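# Carry the carton tray from coffee table to counter

## Task

Move the tray carrying three drink cartons off the coffee table and onto the counter so that the tray's entire bottom rests on the counter and all three cartons are upright on the tray; then release it and back the robot away. The robot must stay upright and untilted, and the result only counts if it holds without the robot supporting anything.

## Robot and tools

ROBOT. A LinearBot: a base that can drive forward, sideways and turn in place, with a roughly 1.75 m column. A carriage slides along the column (lift_m, 0 to 1 m) carrying two identical six-joint arms, each ending in a two-finger gripper. Arm bases sit at about 0.57 m plus lift_m above the floor; carriage parts hang about 0.15 m lower. A hand reaches about 0.78 m from its shoulder but only about 0.38 m below its arm base. Hands are about 0.16 m long and 0.1 m wide (0.14 m open). Parked arm joints 1 to 6: 0, 0.05, 0.05, 1.45, 0, 0; parked, the robot is about 0.95 m wide and 0.7 m long. Cameras: carriage_camera looks forward about 20 degrees downward; left_wrist_camera and right_wrist_camera look out past each hand's fingertips.

FRAMES. Base frame: origin on the floor below the base centre, x forward, y left, z up. left_hand and right_hand report, in this frame, the point between the finger pads; quat_wxyz rotates base axes into hand axes (hand z along the fingers, fingers open along hand y; an upright hand with joints 1, 5, 6 at 0 reads 1, 0, 0, 0). Odometry frame is the base frame where the scene began; base_odometry counts wheel turns, so slip shows up as travel; heading is positive to the left, range -3.142 to 3.142. Hand readings can be off, more so when reaching far. A per-camera calibration (intrinsics K, distortion D, T_world_to_cam mapping base frame to camera) is supplied, with small errors that grow for wrist cameras.

TOOLS.
execute_actions: arguments actions (a list holding one action, or empty to just get state and images) and cameras (list of camera names, or "all"; omitted or null means all, [] means none). An action may contain base, joints or both, starting together. base holds exactly one relative command, an offset from where the base last measured itself: translate_m (metres, forward positive, -2 to 2), strafe_m (metres, left positive, -2 to 2) or rotate_rad (radians, counter-clockwise positive, -6.3 to 6.3). joints is one flat object of named absolute targets covering both arms: lift_m (m, 0 to 1); left_joint1_rad to left_joint6_rad and right_joint1_rad to right_joint6_rad (radians); left_gripper_m and right_gripper_m (pad gap in m, 0 to 0.093). Joint ranges: joint1 -2.617 to 3.054 (vertical axis, 0 ahead, positive left); joint2 0 to 3.141 (shoulder: 0 upper arm back and level, 1.57 straight up, 3.14 forward and level); joint3 0 to 3.141 (elbow, 0 folded, 3.14 straight); joint4 -1.57 to 1.57 (wrist pitch, positive lifts fingertips); joint5 -1.57 to 1.57 (wrist yaw, positive turns fingertips to the right, opposite to joint1); joint6 -2.094 to 2.094 (roll about the finger direction, positive clockwise viewed from the forearm). Unknown keys or out-of-range values get the whole call rejected with no motion. Anything you omit may still be driving toward its earlier target.
wait: seconds (0 to 10); commands nothing and returns state and images.
zoom_image: camera (one of the three names) and region [x0, y0, x1, y1] in pixels of that camera's latest full image, top-left origin, at most 504 by 504.
finished_scene: scene (the current scene's number); ends it for good once the robot has held the last command, and reports success.

RESULTS. base_status and joint_status say how each commanded motion ended: done (for the base: wheels turned the full amount, slip included; a move of a millimetre or two may fall short yet say done), off_target (resting away from target, possibly still pushing; normal for a gripper holding something), contact_stop or time_out (target dropped, holds where it stopped). "joint command not followed" plus a cause line means an arm's targets were withheld by a self-collision check (per joint: not_followed); the robot may keep retrying them until new valid targets arrive. To untangle, move only the blocked arm away first, then the other in a later action. on_its_own lists what was not commanded; "held at" is the held target, not the position. motor_effort gives percent of maximum (bracket = peak), noisy and biased; a falling lift effort while lowering means a hand or load is resting on something; drive_wheels at rest clearly above its free value means the base is still pressing. A Motor temperatures line lists each arm's joints; MOTOR HOT from 75 °C, a 10 s arm stop at 90 °C, and at 100 °C the arm goes limp and drops; those stops show as OVER-TEMPERATURE FAULT and limit_stop_at_motor_heat (resend the target). ARM HIT means an arm struck the robot hard. Later calls in a reply are skipped once a result reports a stop.

CAUTIONS. Outstretched arms heat quickly, loaded or not. A level hand sags about 10 to 17 cm under 1 kg; a fully straight arm may not lift 1 kg. Gripper force is roughly 45 to 60 N per pad. Arms have no contact stop and keep pressing, then snap to target when freed; never let the arms collide or squeeze each other. The base stops on contact only after the hit, possibly late, and may roll about 0.3 m after an arm touches something; after such a stop, back off about 0.2 m (or turn back) and again if still pressed. The column can strike a table edge the base slides under; reversing into an edge can topple the robot. Tipping is likeliest with a high carriage, extended arms, a load, pulling, or abrupt stops; about 1.5 kg per hand with both arms forward can tip it, and only the images reveal a lean. Loose objects may occasionally be nudged by outside pushes. Avoid drops, slips, slams and hard shoves; the wheel motors are strong (7 N m). The robot keeps its last command while you think.

Each tool is called after "Request:" by a JSON object that holds its "fn" and its "kwargs", one argument or row to a line.

## Session

I'll start by looking at the current state and the camera images.

Request:
{"fn": "execute_actions", "kwargs": {
  "actions": []
}}

Scene clock: 0.00 s.
Motor temperatures (°C, as the motors report them): left_arm=[21 25 22 25 24 22] | right_arm=[23 23 23 23 23 25]
base_odometry: x=+0.000 y=+0.000 heading=+0.000 (m, m, rad; odometry frame)
base_status: not commanded
joint_positions: lift_m=+0.299 left_joint1_rad=+0.007 left_joint2_rad=+0.051 left_joint3_rad=+0.029 left_joint4_rad=+1.444 left_joint5_rad=-0.021 left_joint6_rad=-0.002 left_gripper_m=+0.094 right_joint1_rad=+0.001 right_joint2_rad=+0.073 right_joint3_rad=+0.068 right_joint4_rad=+1.487 right_joint5_rad=-0.006 right_joint6_rad=-0.018 right_gripper_m=+0.094
joint_status: not commanded
motor_effort: lift_m=+19 drive_wheels=+0 (%)
left_hand: x=+0.3152 y=+0.3225 z=+1.2753 quat_wxyz=(+0.997, -0.011, +0.074, +0.003) (m; base frame)
right_hand: x=+0.3002 y=-0.3176 z=+1.2870 quat_wxyz=(+0.999, -0.003, +0.044, -0.009) (m; base frame)
pictures: carriage_camera, left_wrist_camera, right_wrist_camera
Images, in order (width x height): carriage_camera 672x504, left_wrist_camera 672x504, right_wrist_camera 672x504.

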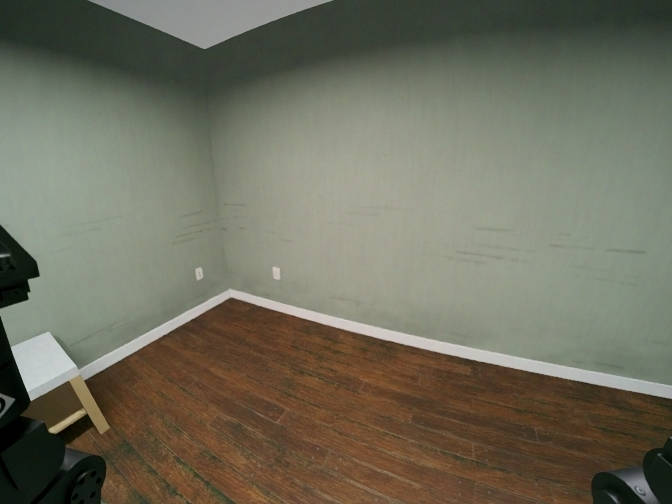

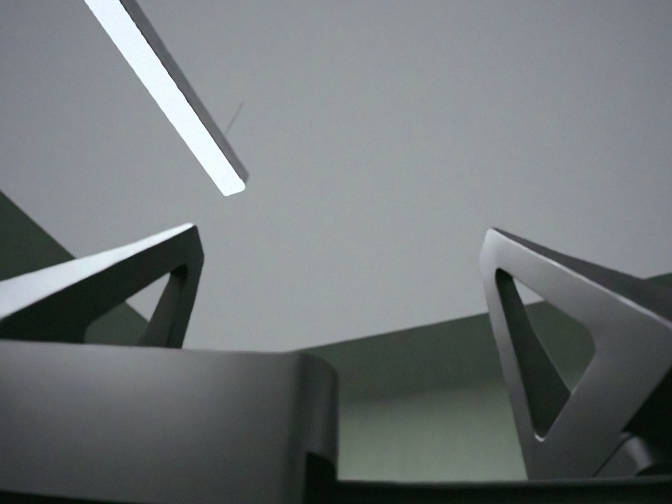

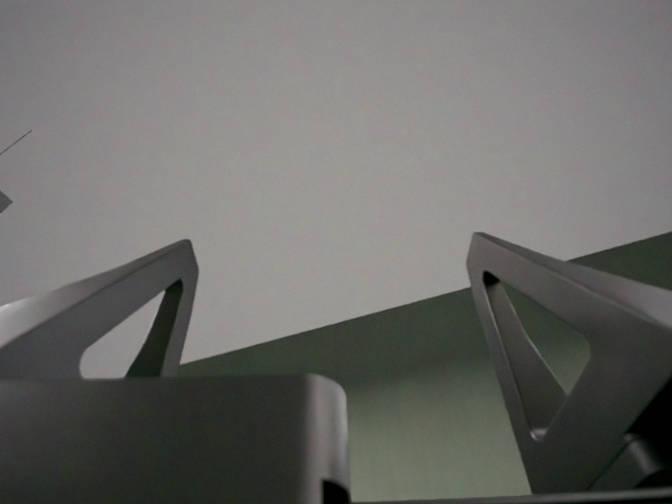

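Request:
{"fn": "execute_actions", "kwargs": {
  "actions": [
    {"base": {"rotate_rad": 1.0}}
  ],
  "cameras": ["carriage_camera"]
}}

Scene clock: 3.60 s.
Motor temperatures (°C, as the motors report them): left_arm=[21 25 23 25 24 22] | right_arm=[23 24 23 23 23 25]
base_odometry: x=+0.000 y=+0.000 heading=+1.000 (m, m, rad; odometry frame)
base_status: done
joint_positions: lift_m=+0.299 left_joint1_rad=+0.007 left_joint2_rad=+0.051 left_joint3_rad=+0.029 left_joint4_rad=+1.444 left_joint5_rad=-0.021 left_joint6_rad=-0.002 left_gripper_m=+0.094 right_joint1_rad=+0.001 right_joint2_rad=+0.073 right_joint3_rad=+0.068 right_joint4_rad=+1.487 right_joint5_rad=-0.006 right_joint6_rad=-0.018 right_gripper_m=+0.094
joint_status: not commanded
motor_effort: lift_m=+18(20) drive_wheels=+8(18) (%)
left_hand: x=+0.3153 y=+0.3225 z=+1.2753 quat_wxyz=(+0.997, -0.011, +0.074, +0.003) (m; base frame)
right_hand: x=+0.3002 y=-0.3176 z=+1.2870 quat_wxyz=(+0.999, -0.003, +0.044, -0.009) (m; base frame)
pictures: carriage_camera
Images, in order (width x height): carriage_camera 672x504.

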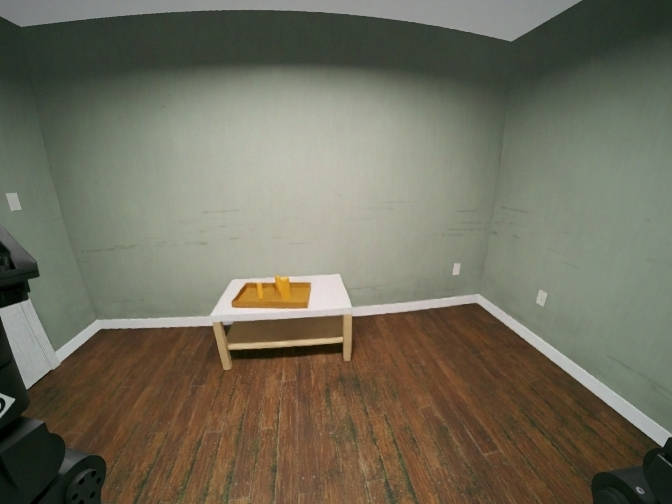

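Request:
{"fn": "zoom_image", "kwargs": {
  "camera": "carriage_camera",
  "region": [190, 250, 370, 385]
}}

Request:
{"fn": "execute_actions", "kwargs": {
  "actions": [
    {"base": {"rotate_rad": 1.3}}
  ],
  "cameras": ["carriage_camera"]
}}

Region (190, 250, 370, 385) of carriage_camera's 672x504 image, scaled by 2.800, with more detail than that image has; it fills the top 378 rows of this view, and the rest is white.

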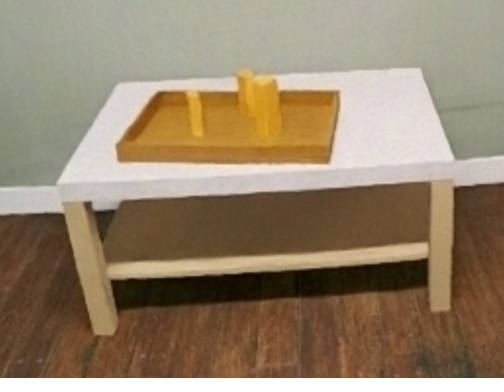

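Scene clock: 7.30 s.
Motor temperatures (°C, as the motors report them): left_arm=[21 25 23 25 24 22] | right_arm=[23 24 24 23 23 25]
base_odometry: x=+0.000 y=+0.000 heading=+2.299 (m, m, rad; odometry frame)
base_status: done
joint_positions: lift_m=+0.299 left_joint1_rad=+0.007 left_joint2_rad=+0.051 left_joint3_rad=+0.029 left_joint4_rad=+1.444 left_joint5_rad=-0.021 left_joint6_rad=-0.002 left_gripper_m=+0.094 right_joint1_rad=+0.001 right_joint2_rad=+0.073 right_joint3_rad=+0.068 right_joint4_rad=+1.487 right_joint5_rad=-0.006 right_joint6_rad=-0.018 right_gripper_m=+0.094
joint_status: not commanded
motor_effort: lift_m=+18(18) drive_wheels=+8(19) (%)
left_hand: x=+0.3153 y=+0.3225 z=+1.2753 quat_wxyz=(+0.997, -0.011, +0.074, +0.003) (m; base frame)
right_hand: x=+0.3002 y=-0.3176 z=+1.2870 quat_wxyz=(+0.999, -0.003, +0.044, -0.009) (m; base frame)
pictures: carriage_camera
Images, in order (width x height): carriage_camera 672x504.

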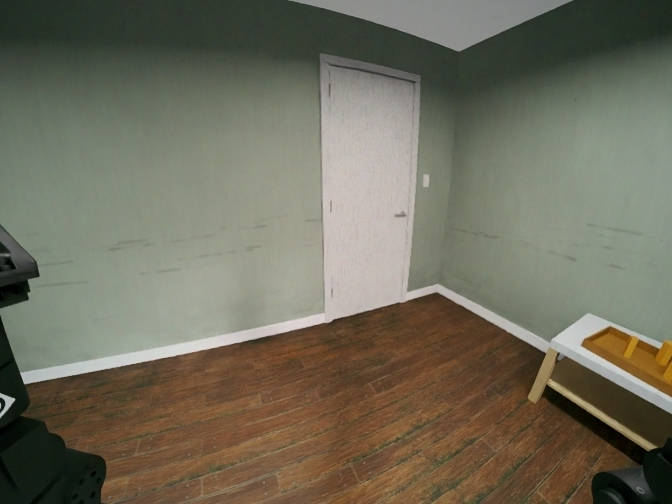

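Request:
{"fn": "execute_actions", "kwargs": {
  "actions": [
    {"base": {"rotate_rad": 1.6}}
  ],
  "cameras": ["carriage_camera"]
}}

Scene clock: 10.97 s.
Motor temperatures (°C, as the motors report them): left_arm=[21 25 23 25 24 22] | right_arm=[23 24 24 23 23 25]
base_odometry: x=+0.000 y=+0.000 heading=-2.384 (m, m, rad; odometry frame)
base_status: done
joint_positions: lift_m=+0.299 left_joint1_rad=+0.007 left_joint2_rad=+0.051 left_joint3_rad=+0.029 left_joint4_rad=+1.444 left_joint5_rad=-0.021 left_joint6_rad=-0.002 left_gripper_m=+0.094 right_joint1_rad=+0.001 right_joint2_rad=+0.073 right_joint3_rad=+0.068 right_joint4_rad=+1.487 right_joint5_rad=-0.006 right_joint6_rad=-0.018 right_gripper_m=+0.095
joint_status: not commanded
motor_effort: lift_m=+20(19) drive_wheels=+8(19) (%)
left_hand: x=+0.3153 y=+0.3225 z=+1.2753 quat_wxyz=(+0.997, -0.011, +0.074, +0.003) (m; base frame)
right_hand: x=+0.3002 y=-0.3176 z=+1.2870 quat_wxyz=(+0.999, -0.003, +0.044, -0.009) (m; base frame)
pictures: carriage_camera
Images, in order (width x height): carriage_camera 672x504.

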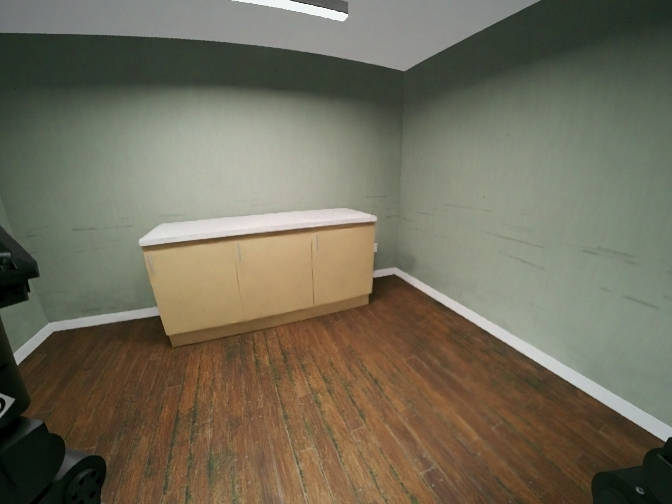

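Request:
{"fn": "execute_actions", "kwargs": {
  "actions": [
    {"base": {"rotate_rad": -2.86}}
  ],
  "cameras": ["carriage_camera"]
}}

Request:
{"fn": "execute_actions", "kwargs": {
  "actions": [
    {"base": {"strafe_m": 0.45}}
  ],
  "cameras": []
}}

Request:
{"fn": "execute_actions", "kwargs": {
  "actions": [
    {"base": {"translate_m": 0.75}}
  ],
  "cameras": ["carriage_camera"]
}}

Scene clock: 41.23 s.
Motor temperatures (°C, as the motors report them): left_arm=[21 26 26 25 24 22] | right_arm=[23 25 26 23 23 25]
base_odometry: x=+0.000 y=+0.000 heading=+1.039 (m, m, rad; odometry frame)
base_status: done
joint_positions: lift_m=+0.299 left_joint1_rad=+0.007 left_joint2_rad=+0.051 left_joint3_rad=+0.029 left_joint4_rad=+1.440 left_joint5_rad=-0.021 left_joint6_rad=-0.002 left_gripper_m=+0.094 right_joint1_rad=+0.001 right_joint2_rad=+0.073 right_joint3_rad=+0.068 right_joint4_rad=+1.487 right_joint5_rad=-0.006 right_joint6_rad=-0.018 right_gripper_m=+0.095
joint_status: not commanded
motor_effort: lift_m=+19(19) drive_wheels=+8(22) (%)
left_hand: x=+0.3163 y=+0.3225 z=+1.2751 quat_wxyz=(+0.997, -0.011, +0.076, +0.003) (m; base frame)
right_hand: x=+0.3002 y=-0.3176 z=+1.2870 quat_wxyz=(+0.999, -0.003, +0.045, -0.009) (m; base frame)
pictures: carriage_camera
Images, in order (width x height): carriage_camera 672x504.

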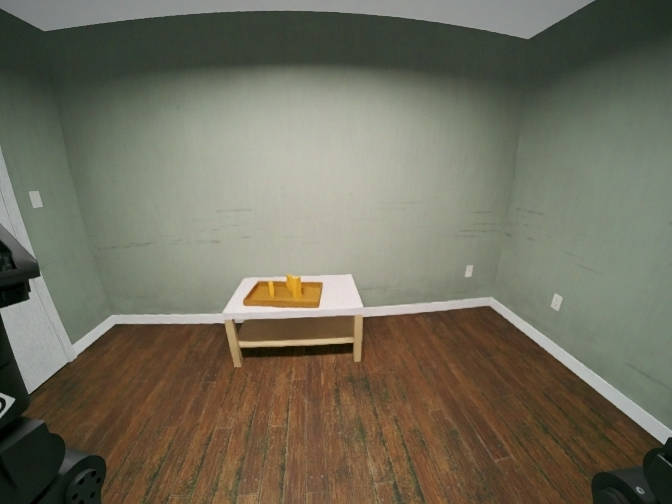

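Scene clock: 44.20 s.
Motor temperatures (°C, as the motors report them): left_arm=[21 26 26 25 24 22] | right_arm=[23 25 26 23 23 25]
base_odometry: x=-0.388 y=+0.229 heading=+1.039 (m, m, rad; odometry frame)
base_status: done
joint_positions: lift_m=+0.299 left_joint1_rad=+0.007 left_joint2_rad=+0.051 left_joint3_rad=+0.029 left_joint4_rad=+1.440 left_joint5_rad=-0.021 left_joint6_rad=-0.002 left_gripper_m=+0.094 right_joint1_rad=+0.001 right_joint2_rad=+0.073 right_joint3_rad=+0.068 right_joint4_rad=+1.487 right_joint5_rad=-0.006 right_joint6_rad=-0.018 right_gripper_m=+0.095
joint_status: not commanded
motor_effort: lift_m=+19(20) drive_wheels=-8(23) (%)
left_hand: x=+0.3162 y=+0.3225 z=+1.2751 quat_wxyz=(+0.997, -0.011, +0.076, +0.003) (m; base frame)
right_hand: x=+0.3002 y=-0.3176 z=+1.2870 quat_wxyz=(+0.999, -0.003, +0.045, -0.009) (m; base frame)
pictures: none
No camera images: the call's "cameras" was empty. Leave "cameras" out to get every camera's image.

Scene clock: 47.93 s.
Motor temperatures (°C, as the motors report them): left_arm=[21 26 26 25 24 22] | right_arm=[23 25 26 23 23 25]
base_odometry: x=-0.008 y=+0.875 heading=+1.039 (m, m, rad; odometry frame)
base_status: done
joint_positions: lift_m=+0.299 left_joint1_rad=+0.007 left_joint2_rad=+0.051 left_joint3_rad=+0.029 left_joint4_rad=+1.441 left_joint5_rad=-0.021 left_joint6_rad=-0.002 left_gripper_m=+0.094 right_joint1_rad=+0.001 right_joint2_rad=+0.073 right_joint3_rad=+0.068 right_joint4_rad=+1.488 right_joint5_rad=-0.006 right_joint6_rad=-0.018 right_gripper_m=+0.095
joint_status: not commanded
motor_effort: lift_m=+19(19) drive_wheels=-6(20) (%)
left_hand: x=+0.3160 y=+0.3225 z=+1.2752 quat_wxyz=(+0.997, -0.011, +0.076, +0.003) (m; base frame)
right_hand: x=+0.3001 y=-0.3176 z=+1.2870 quat_wxyz=(+0.999, -0.003, +0.044, -0.009) (m; base frame)
pictures: carriage_camera
camera_calibration (this result's frames):
carriage_camera: T_world_to_cam=[[0.0456414, -0.998838, -0.0154756, 0.00831958], [-0.305134, 0.000811825, -0.952309, 1.26574], [0.951215, 0.0481869, -0.304742, 0.198178], [0, 0, 0, 1]] pos_world=[0.197331, -0.0022672, 1.2659]
Images, in order (width x height): carriage_camera 672x504.

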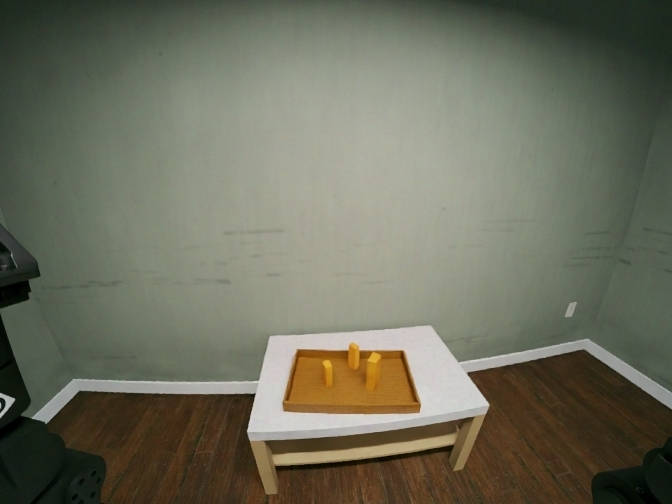

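Request:
{"fn": "zoom_image", "kwargs": {
  "camera": "carriage_camera",
  "region": [240, 315, 500, 504]
}}

Request:
{"fn": "zoom_image", "kwargs": {
  "camera": "carriage_camera",
  "region": [275, 330, 435, 425]
}}

Region (240, 315, 500, 504) of carriage_camera's 672x504 image, scaled by 1.938, with more detail than that image has; it fills the top 366 rows of this view, and the rest is white.

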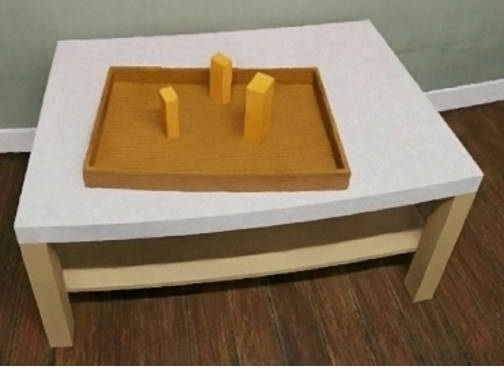

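Region (275, 330, 435, 425) of carriage_camera's 672x504 image, scaled by 3.150, with more detail than that image has; it fills the top 299 rows of this view, and the rest is white.

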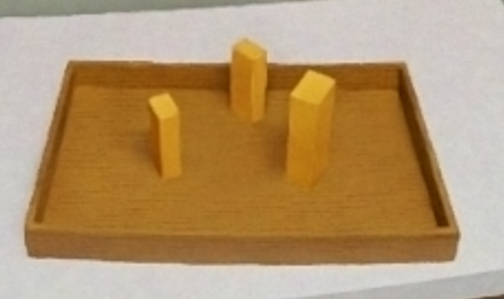

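Request:
{"fn": "execute_actions", "kwargs": {
  "actions": [
    {"base": {"strafe_m": -0.019}, "joints": {"left_joint1_rad": -0.206, "left_joint2_rad": 2.393, "left_joint3_rad": 1.314, "left_joint4_rad": -0.491, "left_joint5_rad": 0, "left_joint6_rad": -0.206, "left_gripper_m": 0.07, "right_joint1_rad": 0.206, "right_joint2_rad": 2.393, "right_joint3_rad": 1.314, "right_joint4_rad": -0.491, "right_joint5_rad": 0, "right_joint6_rad": 0.206, "right_gripper_m": 0.07}}
  ]
}}

Scene clock: 75.80 s.
Motor temperatures (°C, as the motors report them): left_arm=[21 27 27 26 24 22] | right_arm=[23 26 27 23 23 25]
base_odometry: x=+0.009 y=+0.866 heading=+1.039 (m, m, rad; odometry frame)
base_status: done
joint_positions: lift_m=+0.299 left_joint1_rad=-0.198 left_joint2_rad=+2.391 left_joint3_rad=+1.306 left_joint4_rad=-0.493 left_joint5_rad=-0.005 left_joint6_rad=-0.198 left_gripper_m=+0.070 right_joint1_rad=+0.202 right_joint2_rad=+2.389 right_joint3_rad=+1.308 right_joint4_rad=-0.481 right_joint5_rad=-0.004 right_joint6_rad=+0.202 right_gripper_m=+0.070
joint_status: all done
motor_effort: lift_m=+18(20) drive_wheels=+5(11) (%)
left_hand: x=+0.6480 y=+0.2450 z=+0.7095 quat_wxyz=(-0.003, +0.000, +1.000, +0.003) (m; base frame)
right_hand: x=+0.6517 y=-0.2412 z=+0.7107 quat_wxyz=(+0.004, +0.000, +1.000, +0.003) (m; base frame)
pictures: carriage_camera, left_wrist_camera, right_wrist_camera
camera_calibration (this result's frames):
carriage_camera: T_world_to_cam=[[0.0456414, -0.998838, -0.0154756, 0.00831922], [-0.305134, 0.000811825, -0.952309, 1.26572], [0.951215, 0.0481869, -0.304742, 0.198171], [0, 0, 0, 1]] pos_world=[0.197331, -0.0022672, 1.26588]
left_wrist_camera: T_world_to_cam=[[0.015871, -0.999356, -0.0321819, 0.257842], [-0.811798, -0.031669, 0.583078, 0.120498], [-0.583722, 0.0168712, -0.811778, 1.07574], [0, 0, 0, 1]] pos_world=[0.721663, 0.243343, 0.811302]
right_wrist_camera: T_world_to_cam=[[-0.000305969, -0.999685, 0.0250839, -0.262401], [-0.811714, 0.0148986, 0.583865, 0.124917], [-0.584055, -0.0201823, -0.811463, 1.07881], [0, 0, 0, 1]] pos_world=[0.731402, -0.242407, 0.809064]
Images, in order (width x height): carriage_camera 672x504, left_wrist_camera 672x504, right_wrist_camera 672x504.

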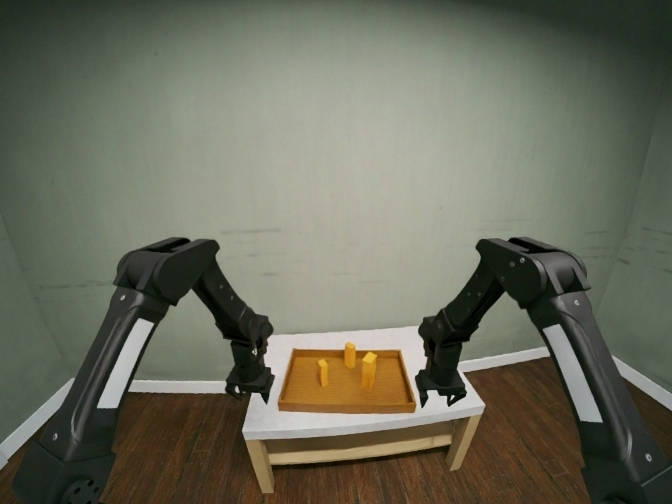

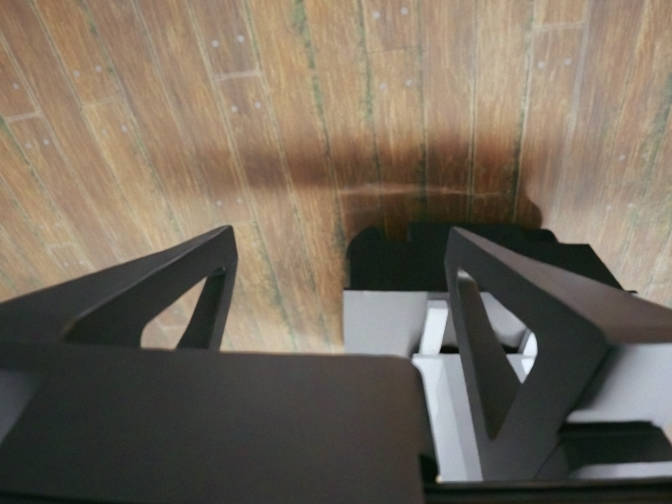

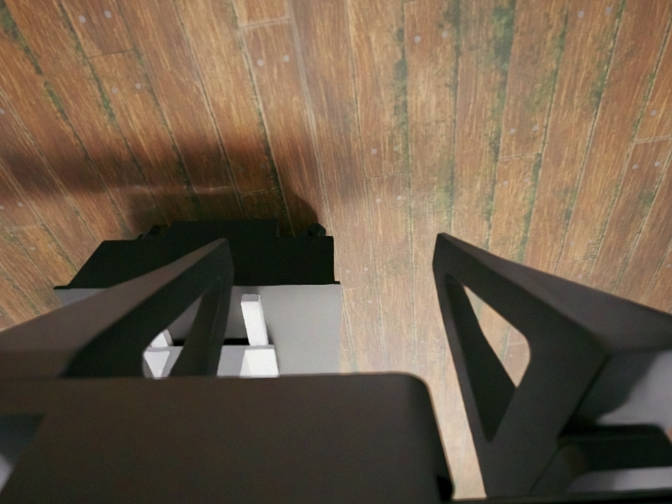

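Request:
{"fn": "execute_actions", "kwargs": {
  "actions": [
    {"base": {"translate_m": 0.30}, "joints": {"lift_m": 0.155}}
  ]
}}

Scene clock: 83.30 s.
Motor temperatures (°C, as the motors report them): left_arm=[21 29 27 26 24 22] | right_arm=[23 30 27 23 23 25]
base_odometry: x=+0.161 y=+1.124 heading=+1.039 (m, m, rad; odometry frame)
base_status: done
joint_positions: lift_m=+0.155 left_joint1_rad=-0.199 left_joint2_rad=+2.393 left_joint3_rad=+1.306 left_joint4_rad=-0.493 left_joint5_rad=-0.005 left_joint6_rad=-0.198 left_gripper_m=+0.070 right_joint1_rad=+0.202 right_joint2_rad=+2.390 right_joint3_rad=+1.308 right_joint4_rad=-0.485 right_joint5_rad=-0.004 right_joint6_rad=+0.202 right_gripper_m=+0.070
joint_status: all done
motor_effort: lift_m=+18(20) drive_wheels=-9(19) (%)
left_hand: x=+0.6473 y=+0.2446 z=+0.5648 quat_wxyz=(-0.004, +0.001, +1.000, +0.003) (m; base frame)
right_hand: x=+0.6505 y=-0.2412 z=+0.5664 quat_wxyz=(+0.002, +0.000, +1.000, +0.002) (m; base frame)
pictures: carriage_camera, left_wrist_camera, right_wrist_camera
camera_calibration (this result's frames):
carriage_camera: T_world_to_cam=[[0.0456414, -0.998838, -0.0154756, 0.00608963], [-0.305134, 0.000811825, -0.952309, 1.12852], [0.951215, 0.0481869, -0.304742, 0.154266], [0, 0, 0, 1]] pos_world=[0.197331, -0.0022672, 1.1218]
left_wrist_camera: T_world_to_cam=[[0.0146556, -0.999371, -0.0322942, 0.253677], [-0.81048, -0.0307882, 0.584957, 0.202141], [-0.585583, 0.0176009, -0.810421, 0.958225], [0, 0, 0, 1]] pos_world=[0.721234, 0.242875, 0.666514]
right_wrist_camera: T_world_to_cam=[[0.000189935, -0.999662, 0.0260018, -0.259702], [-0.809093, 0.0151271, 0.587485, 0.204577], [-0.58768, -0.0211494, -0.808817, 0.961634], [0, 0, 0, 1]] pos_world=[0.730705, -0.24237, 0.664352]
Images, in order (width x height): carriage_camera 672x504, left_wrist_camera 672x504, right_wrist_camera 672x504.

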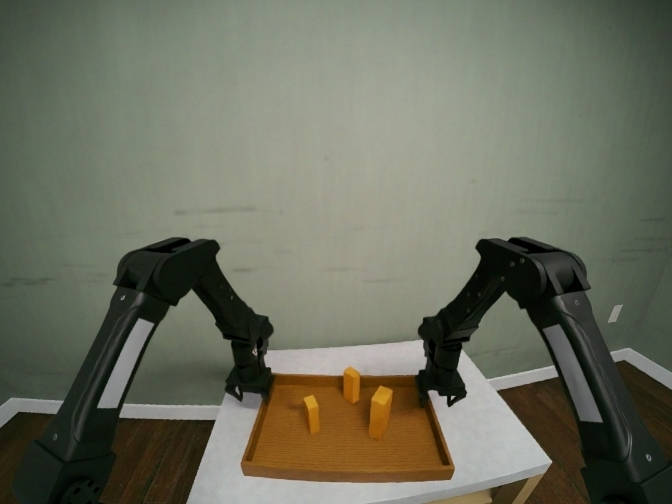

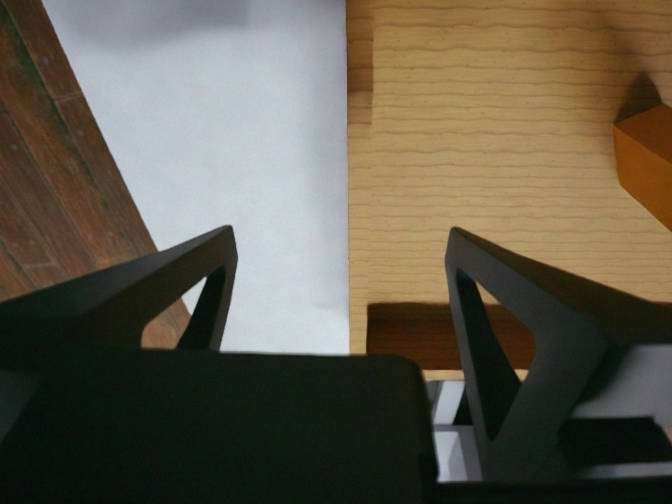

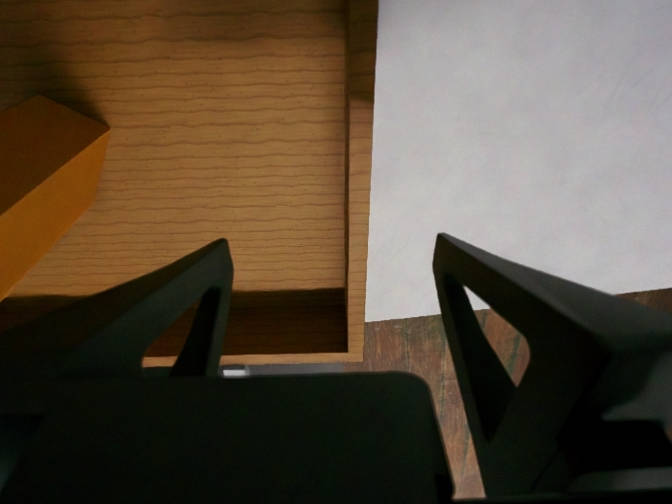

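Request:
{"fn": "execute_actions", "kwargs": {
  "actions": [
    {"base": {"strafe_m": -0.01}, "joints": {"lift_m": 0.085, "left_gripper_m": 0.05, "right_gripper_m": 0.05}}
  ]
}}

Scene clock: 93.07 s.
Motor temperatures (°C, as the motors report them): left_arm=[21 32 27 26 24 22] | right_arm=[23 33 27 23 23 25]
base_odometry: x=+0.170 y=+1.119 heading=+1.039 (m, m, rad; odometry frame)
base_status: done
joint_positions: lift_m=+0.085 left_joint1_rad=-0.202 left_joint2_rad=+2.394 left_joint3_rad=+1.306 left_joint4_rad=-0.491 left_joint5_rad=-0.003 left_joint6_rad=-0.198 left_gripper_m=+0.050 right_joint1_rad=+0.203 right_joint2_rad=+2.392 right_joint3_rad=+1.308 right_joint4_rad=-0.487 right_joint5_rad=-0.004 right_joint6_rad=+0.202 right_gripper_m=+0.050
joint_status: all done
motor_effort: lift_m=+20(22) drive_wheels=+8(10) (%)
left_hand: x=+0.6472 y=+0.2433 z=+0.4944 quat_wxyz=(-0.004, +0.002, +1.000, +0.002) (m; base frame)
right_hand: x=+0.6495 y=-0.2412 z=+0.4955 quat_wxyz=(+0.000, +0.000, +1.000, +0.002) (m; base frame)
pictures: carriage_camera, left_wrist_camera, right_wrist_camera
camera_calibration (this result's frames):
carriage_camera: T_world_to_cam=[[0.0456414, -0.998838, -0.0154756, 0.0050058], [-0.305134, 0.000811825, -0.952309, 1.06183], [0.951215, 0.0481869, -0.304742, 0.132924], [0, 0, 0, 1]] pos_world=[0.197331, -0.0022672, 1.05177]
left_wrist_camera: T_world_to_cam=[[0.0116322, -0.999451, -0.0310148, 0.251388], [-0.810872, -0.0275778, 0.584573, 0.242896], [-0.585107, 0.0183492, -0.810748, 0.900772], [0, 0, 0, 1]] pos_world=[0.721082, 0.24142, 0.596106]
right_wrist_camera: T_world_to_cam=[[0.00105904, -0.999629, 0.0272163, -0.259007], [-0.806729, 0.0152287, 0.590726, 0.242222], [-0.590921, -0.0225818, -0.806413, 0.904256], [0, 0, 0, 1]] pos_world=[0.730025, -0.24218, 0.593166]
Images, in order (width x height): carriage_camera 672x504, left_wrist_camera 672x504, right_wrist_camera 672x504.

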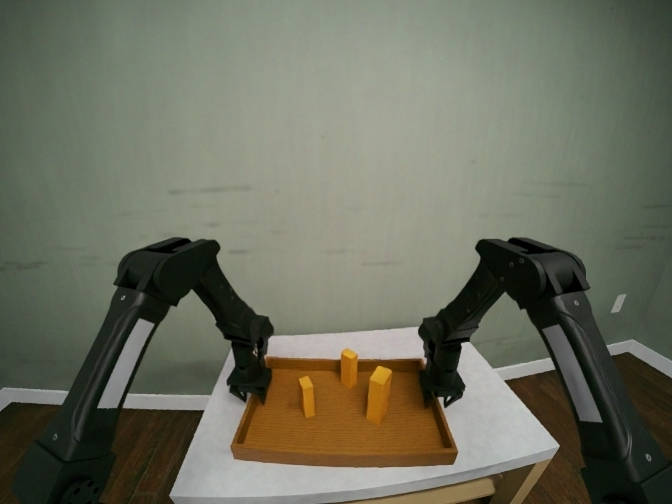

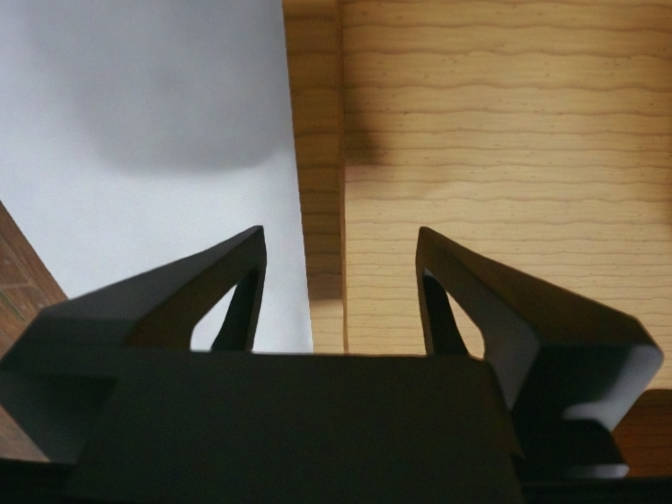

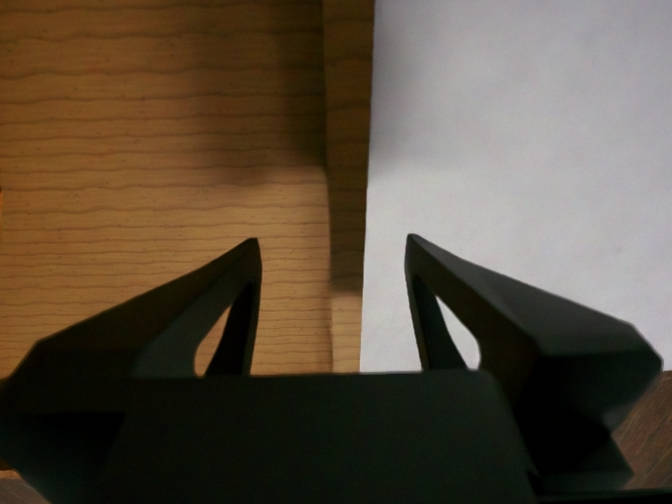

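Request:
{"fn": "execute_actions", "kwargs": {
  "actions": [
    {"joints": {"lift_m": 0.075, "left_joint1_rad": -0.188, "left_joint6_rad": -0.19, "right_joint1_rad": 0.188, "right_joint6_rad": 0.19}}
  ]
}}

Scene clock: 96.13 s.
Motor temperatures (°C, as the motors report them): left_arm=[21 33 27 26 24 22] | right_arm=[23 34 27 23 23 25]
base_odometry: x=+0.170 y=+1.119 heading=+1.039 (m, m, rad; odometry frame)
base_status: not commanded
joint_positions: lift_m=+0.075 left_joint1_rad=-0.197 left_joint2_rad=+2.398 left_joint3_rad=+1.306 left_joint4_rad=-0.492 left_joint5_rad=-0.003 left_joint6_rad=-0.192 left_gripper_m=+0.050 right_joint1_rad=+0.193 right_joint2_rad=+2.394 right_joint3_rad=+1.308 right_joint4_rad=-0.487 right_joint5_rad=-0.004 right_joint6_rad=+0.191 right_gripper_m=+0.050
joint_status: all done
motor_effort: lift_m=+19(21) drive_wheels=+8(10) (%)
left_hand: x=+0.6465 y=+0.2453 z=+0.4831 quat_wxyz=(-0.006, +0.003, +1.000, +0.003) (m; base frame)
right_hand: x=+0.6497 y=-0.2450 z=+0.4850 quat_wxyz=(-0.001, -0.001, +1.000, +0.002) (m; base frame)
pictures: carriage_camera, left_wrist_camera, right_wrist_camera
camera_calibration (this result's frames):
carriage_camera: T_world_to_cam=[[0.0456414, -0.998838, -0.0154756, 0.0048519], [-0.305134, 0.000811825, -0.952309, 1.05235], [0.951215, 0.0481869, -0.304742, 0.129893], [0, 0, 0, 1]] pos_world=[0.197331, -0.0022672, 1.04183]
left_wrist_camera: T_world_to_cam=[[0.0103466, -0.999437, -0.0319107, 0.254374], [-0.808253, -0.0271481, 0.588209, 0.245382], [-0.588744, 0.019706, -0.808079, 0.891842], [0, 0, 0, 1]] pos_world=[0.720766, 0.243318, 0.584461]
right_wrist_camera: T_world_to_cam=[[0.00225315, -0.999617, 0.027573, -0.263464], [-0.805662, 0.0145189, 0.592197, 0.247121], [-0.592371, -0.0235488, -0.805321, 0.896045], [0, 0, 0, 1]] pos_world=[0.730481, -0.24585, 0.582523]
Images, in order (width x height): carriage_camera 672x504, left_wrist_camera 672x504, right_wrist_camera 672x504.

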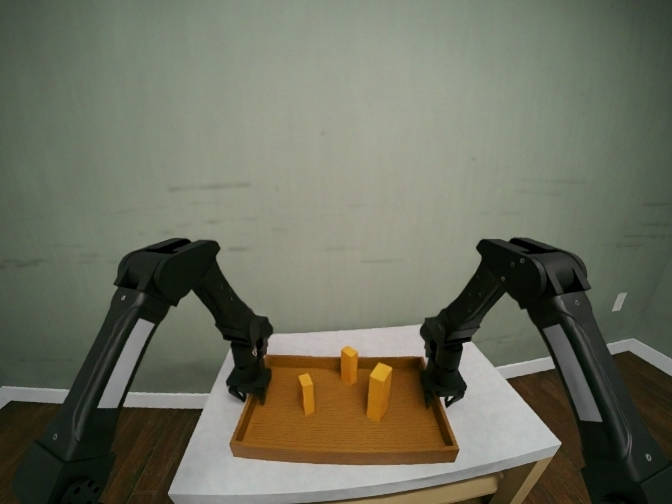

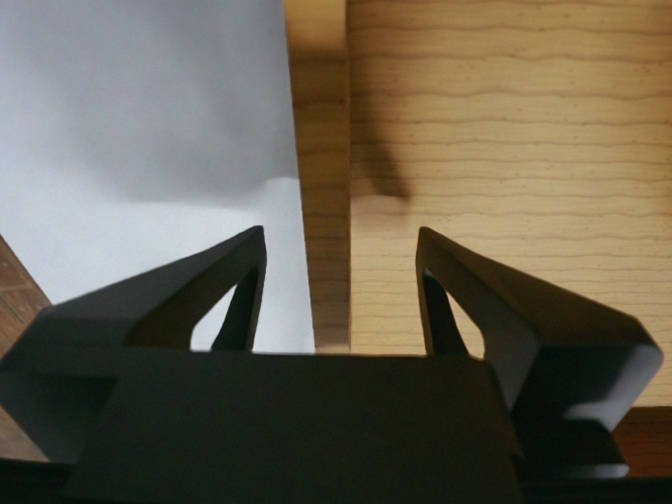

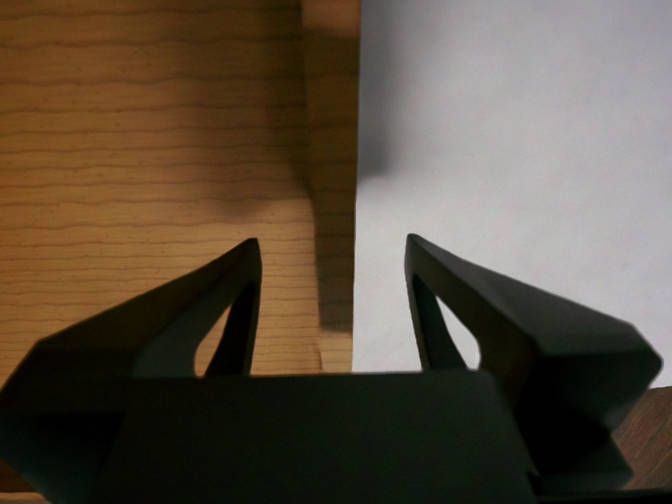

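Request:
{"fn": "execute_actions", "kwargs": {
  "actions": [
    {"joints": {"lift_m": 0.069, "left_joint1_rad": -0.176, "left_gripper_m": 0.03, "right_gripper_m": 0.03}}
  ]
}}

Scene clock: 98.07 s.
Motor temperatures (°C, as the motors report them): left_arm=[21 33 27 26 24 22] | right_arm=[23 35 27 23 23 25]
base_odometry: x=+0.170 y=+1.119 heading=+1.039 (m, m, rad; odometry frame)
base_status: not commanded
joint_positions: lift_m=+0.069 left_joint1_rad=-0.183 left_joint2_rad=+2.398 left_joint3_rad=+1.306 left_joint4_rad=-0.492 left_joint5_rad=-0.003 left_joint6_rad=-0.192 left_gripper_m=+0.030 right_joint1_rad=+0.193 right_joint2_rad=+2.394 right_joint3_rad=+1.308 right_joint4_rad=-0.488 right_joint5_rad=-0.004 right_joint6_rad=+0.191 right_gripper_m=+0.030
joint_status: all done
motor_effort: lift_m=+19(20) drive_wheels=+7(9) (%)
left_hand: x=+0.6475 y=+0.2504 z=+0.4771 quat_wxyz=(-0.006, -0.004, +1.000, +0.003) (m; base frame)
right_hand: x=+0.6496 y=-0.2451 z=+0.4790 quat_wxyz=(-0.001, -0.001, +1.000, +0.002) (m; base frame)
pictures: carriage_camera, left_wrist_camera, right_wrist_camera
camera_calibration (this result's frames):
carriage_camera: T_world_to_cam=[[0.0456414, -0.998838, -0.0154756, 0.00475886], [-0.305134, 0.000811825, -0.952309, 1.04663], [0.951215, 0.0481869, -0.304742, 0.128061], [0, 0, 0, 1]] pos_world=[0.197331, -0.0022672, 1.03581]
left_wrist_camera: T_world_to_cam=[[0.0240825, -0.999203, -0.0318322, 0.25025], [-0.808025, -0.0382042, 0.587909, 0.25268], [-0.588656, 0.0115629, -0.808301, 0.889598], [0, 0, 0, 1]] pos_world=[0.721812, 0.249418, 0.578476]
right_wrist_camera: T_world_to_cam=[[0.00226349, -0.999615, 0.0276452, -0.263356], [-0.80544, 0.0145623, 0.592498, 0.25033], [-0.592673, -0.0236077, -0.805097, 0.891223], [0, 0, 0, 1]] pos_world=[0.730425, -0.245861, 0.576482]
Images, in order (width x height): carriage_camera 672x504, left_wrist_camera 672x504, right_wrist_camera 672x504.

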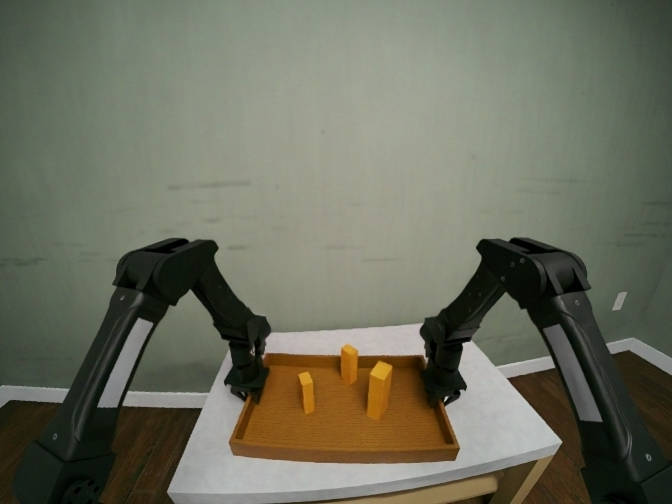

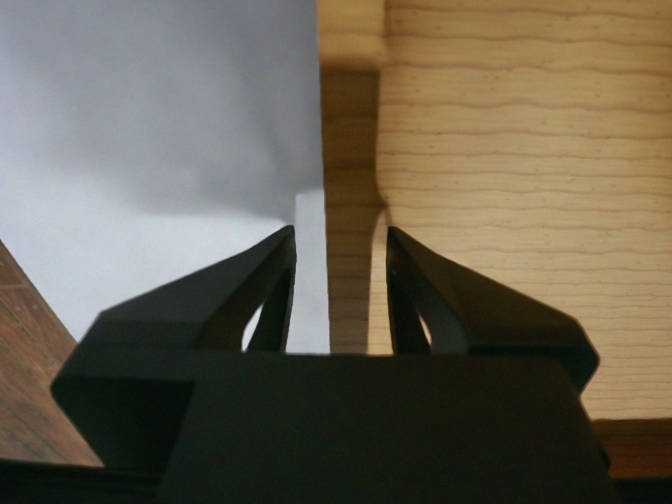

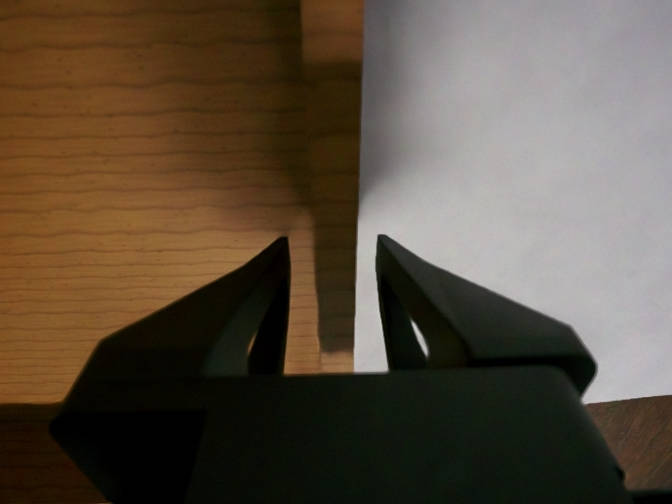

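Request:
{"fn": "execute_actions", "kwargs": {
  "actions": [
    {"joints": {"left_gripper_m": 0.0, "right_gripper_m": 0.0}}
  ],
  "cameras": ["left_wrist_camera", "right_wrist_camera"]
}}

Request:
{"fn": "execute_actions", "kwargs": {
  "actions": [
    {"joints": {"lift_m": 0.095}}
  ]
}}

Scene clock: 99.60 s.
Motor temperatures (°C, as the motors report them): left_arm=[21 34 27 26 24 22] | right_arm=[23 36 27 23 23 25]
base_odometry: x=+0.170 y=+1.119 heading=+1.039 (m, m, rad; odometry frame)
base_status: not commanded
joint_positions: lift_m=+0.069 left_joint1_rad=-0.184 left_joint2_rad=+2.398 left_joint3_rad=+1.306 left_joint4_rad=-0.488 left_joint5_rad=+0.012 left_joint6_rad=-0.197 left_gripper_m=+0.009 right_joint1_rad=+0.193 right_joint2_rad=+2.394 right_joint3_rad=+1.308 right_joint4_rad=-0.488 right_joint5_rad=-0.002 right_joint6_rad=+0.191 right_gripper_m=+0.009
joint_status: left_gripper_m off_target (ended at +0.009, target +0.000); right_gripper_m off_target (ended at +0.009, target +0.000)
motor_effort: lift_m=+18(19) drive_wheels=+8(8) (%)
left_hand: x=+0.6481 y=+0.2476 z=+0.4771 quat_wxyz=(-0.005, -0.007, +1.000, -0.005) (m; base frame)
right_hand: x=+0.6497 y=-0.2454 z=+0.4790 quat_wxyz=(-0.001, -0.001, +1.000, +0.001) (m; base frame)
pictures: left_wrist_camera, right_wrist_camera
camera_calibration (this result's frames):
left_wrist_camera: T_world_to_cam=[[0.0296104, -0.999426, -0.016476, 0.236542], [-0.80865, -0.0336406, 0.587327, 0.252546], [-0.587544, -0.00406768, -0.809182, 0.893506], [0, 0, 0, 1]] pos_world=[0.722191, 0.248537, 0.578579]
right_wrist_camera: T_world_to_cam=[[0.00225685, -0.999562, 0.0295173, -0.264557], [-0.805657, 0.015668, 0.592175, 0.250953], [-0.592378, -0.0251173, -0.805269, 0.890771], [0, 0, 0, 1]] pos_world=[0.730452, -0.246, 0.576511]
Images, in order (width x height): left_wrist_camera 672x504, right_wrist_camera 672x504.

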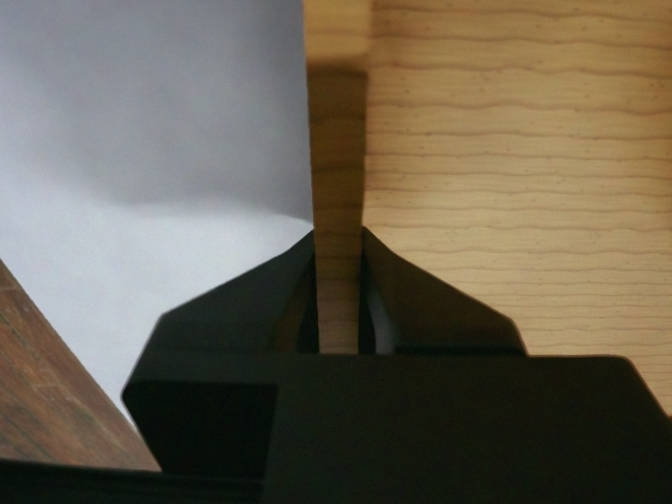

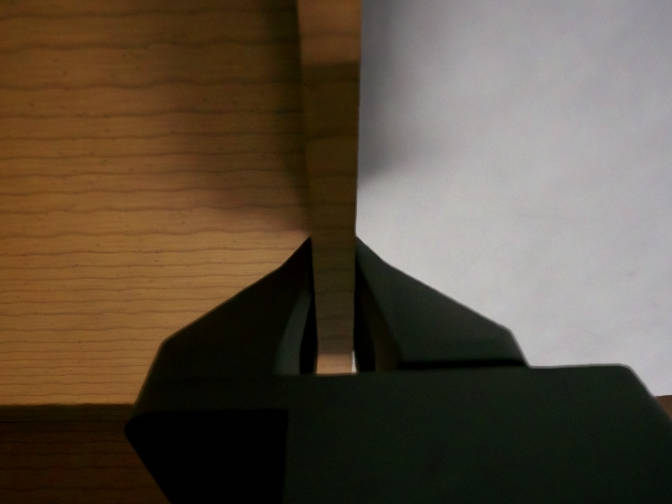

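Scene clock: 100.20 s.
Motor temperatures (°C, as the motors report them): left_arm=[21 34 27 26 24 22] | right_arm=[23 36 27 23 23 25]
base_odometry: x=+0.170 y=+1.119 heading=+1.039 (m, m, rad; odometry frame)
base_status: not commanded
joint_positions: lift_m=+0.095 left_joint1_rad=-0.184 left_joint2_rad=+2.424 left_joint3_rad=+1.306 left_joint4_rad=-0.490 left_joint5_rad=+0.018 left_joint6_rad=-0.198 left_gripper_m=+0.009 right_joint1_rad=+0.193 right_joint2_rad=+2.423 right_joint3_rad=+1.308 right_joint4_rad=-0.488 right_joint5_rad=-0.012 right_joint6_rad=+0.191 right_gripper_m=+0.009
joint_status: all done
motor_effort: lift_m=+20(23) drive_wheels=+8(9) (%)
left_hand: x=+0.6406 y=+0.2478 z=+0.4936 quat_wxyz=(-0.020, -0.007, +1.000, -0.006) (m; base frame)
right_hand: x=+0.6418 y=-0.2451 z=+0.4944 quat_wxyz=(-0.017, -0.001, +1.000, +0.003) (m; base frame)
pictures: carriage_camera, left_wrist_camera, right_wrist_camera
camera_calibration (this result's frames):
carriage_camera: T_world_to_cam=[[0.0456414, -0.998838, -0.0154756, 0.00515817], [-0.305134, 0.000811825, -0.952309, 1.0712], [0.951215, 0.0481869, -0.304742, 0.135924], [0, 0, 0, 1]] pos_world=[0.197331, -0.0022672, 1.06162]
left_wrist_camera: T_world_to_cam=[[0.0296791, -0.999435, -0.0157516, 0.236817], [-0.791254, -0.0331202, 0.61059, 0.21409], [-0.610767, -0.00565827, -0.79179, 0.909166], [0, 0, 0, 1]] pos_world=[0.717659, 0.248919, 0.592877]
right_wrist_camera: T_world_to_cam=[[0.00292324, -0.999692, 0.0246608, -0.262733], [-0.786757, 0.012923, 0.617127, 0.210324], [-0.617256, -0.0212061, -0.786477, 0.906062], [0, 0, 0, 1]] pos_world=[0.725514, -0.246156, 0.589279]
Images, in order (width x height): carriage_camera 672x504, left_wrist_camera 672x504, right_wrist_camera 672x504.

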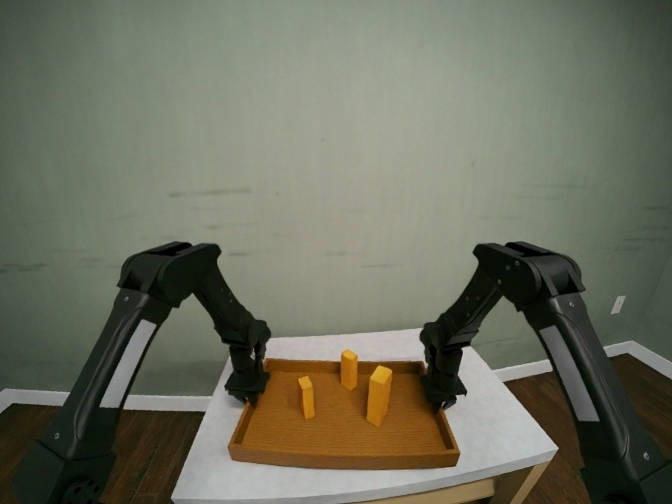

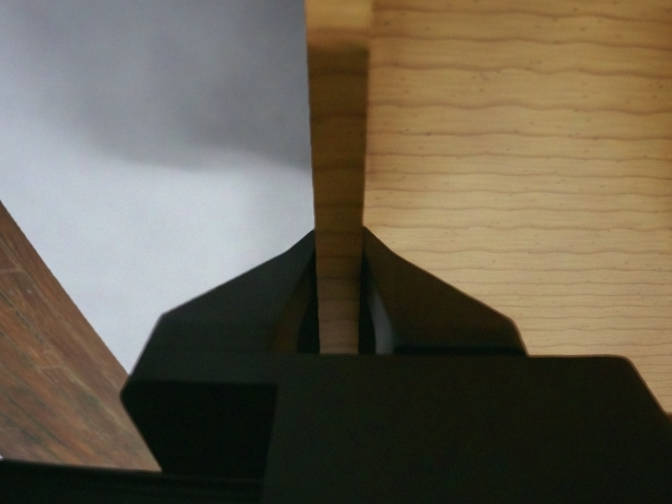

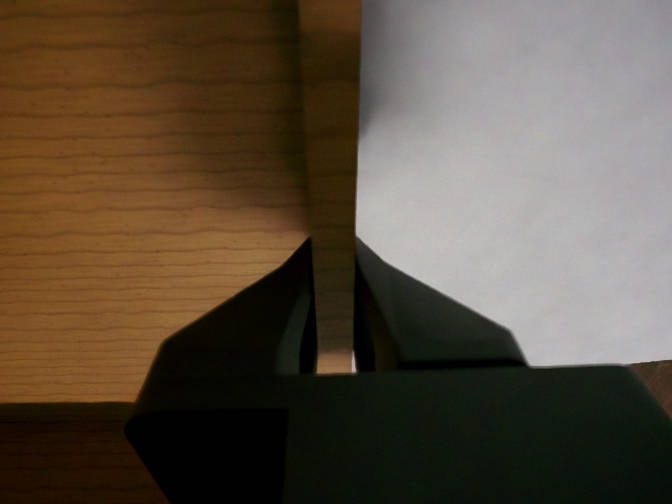

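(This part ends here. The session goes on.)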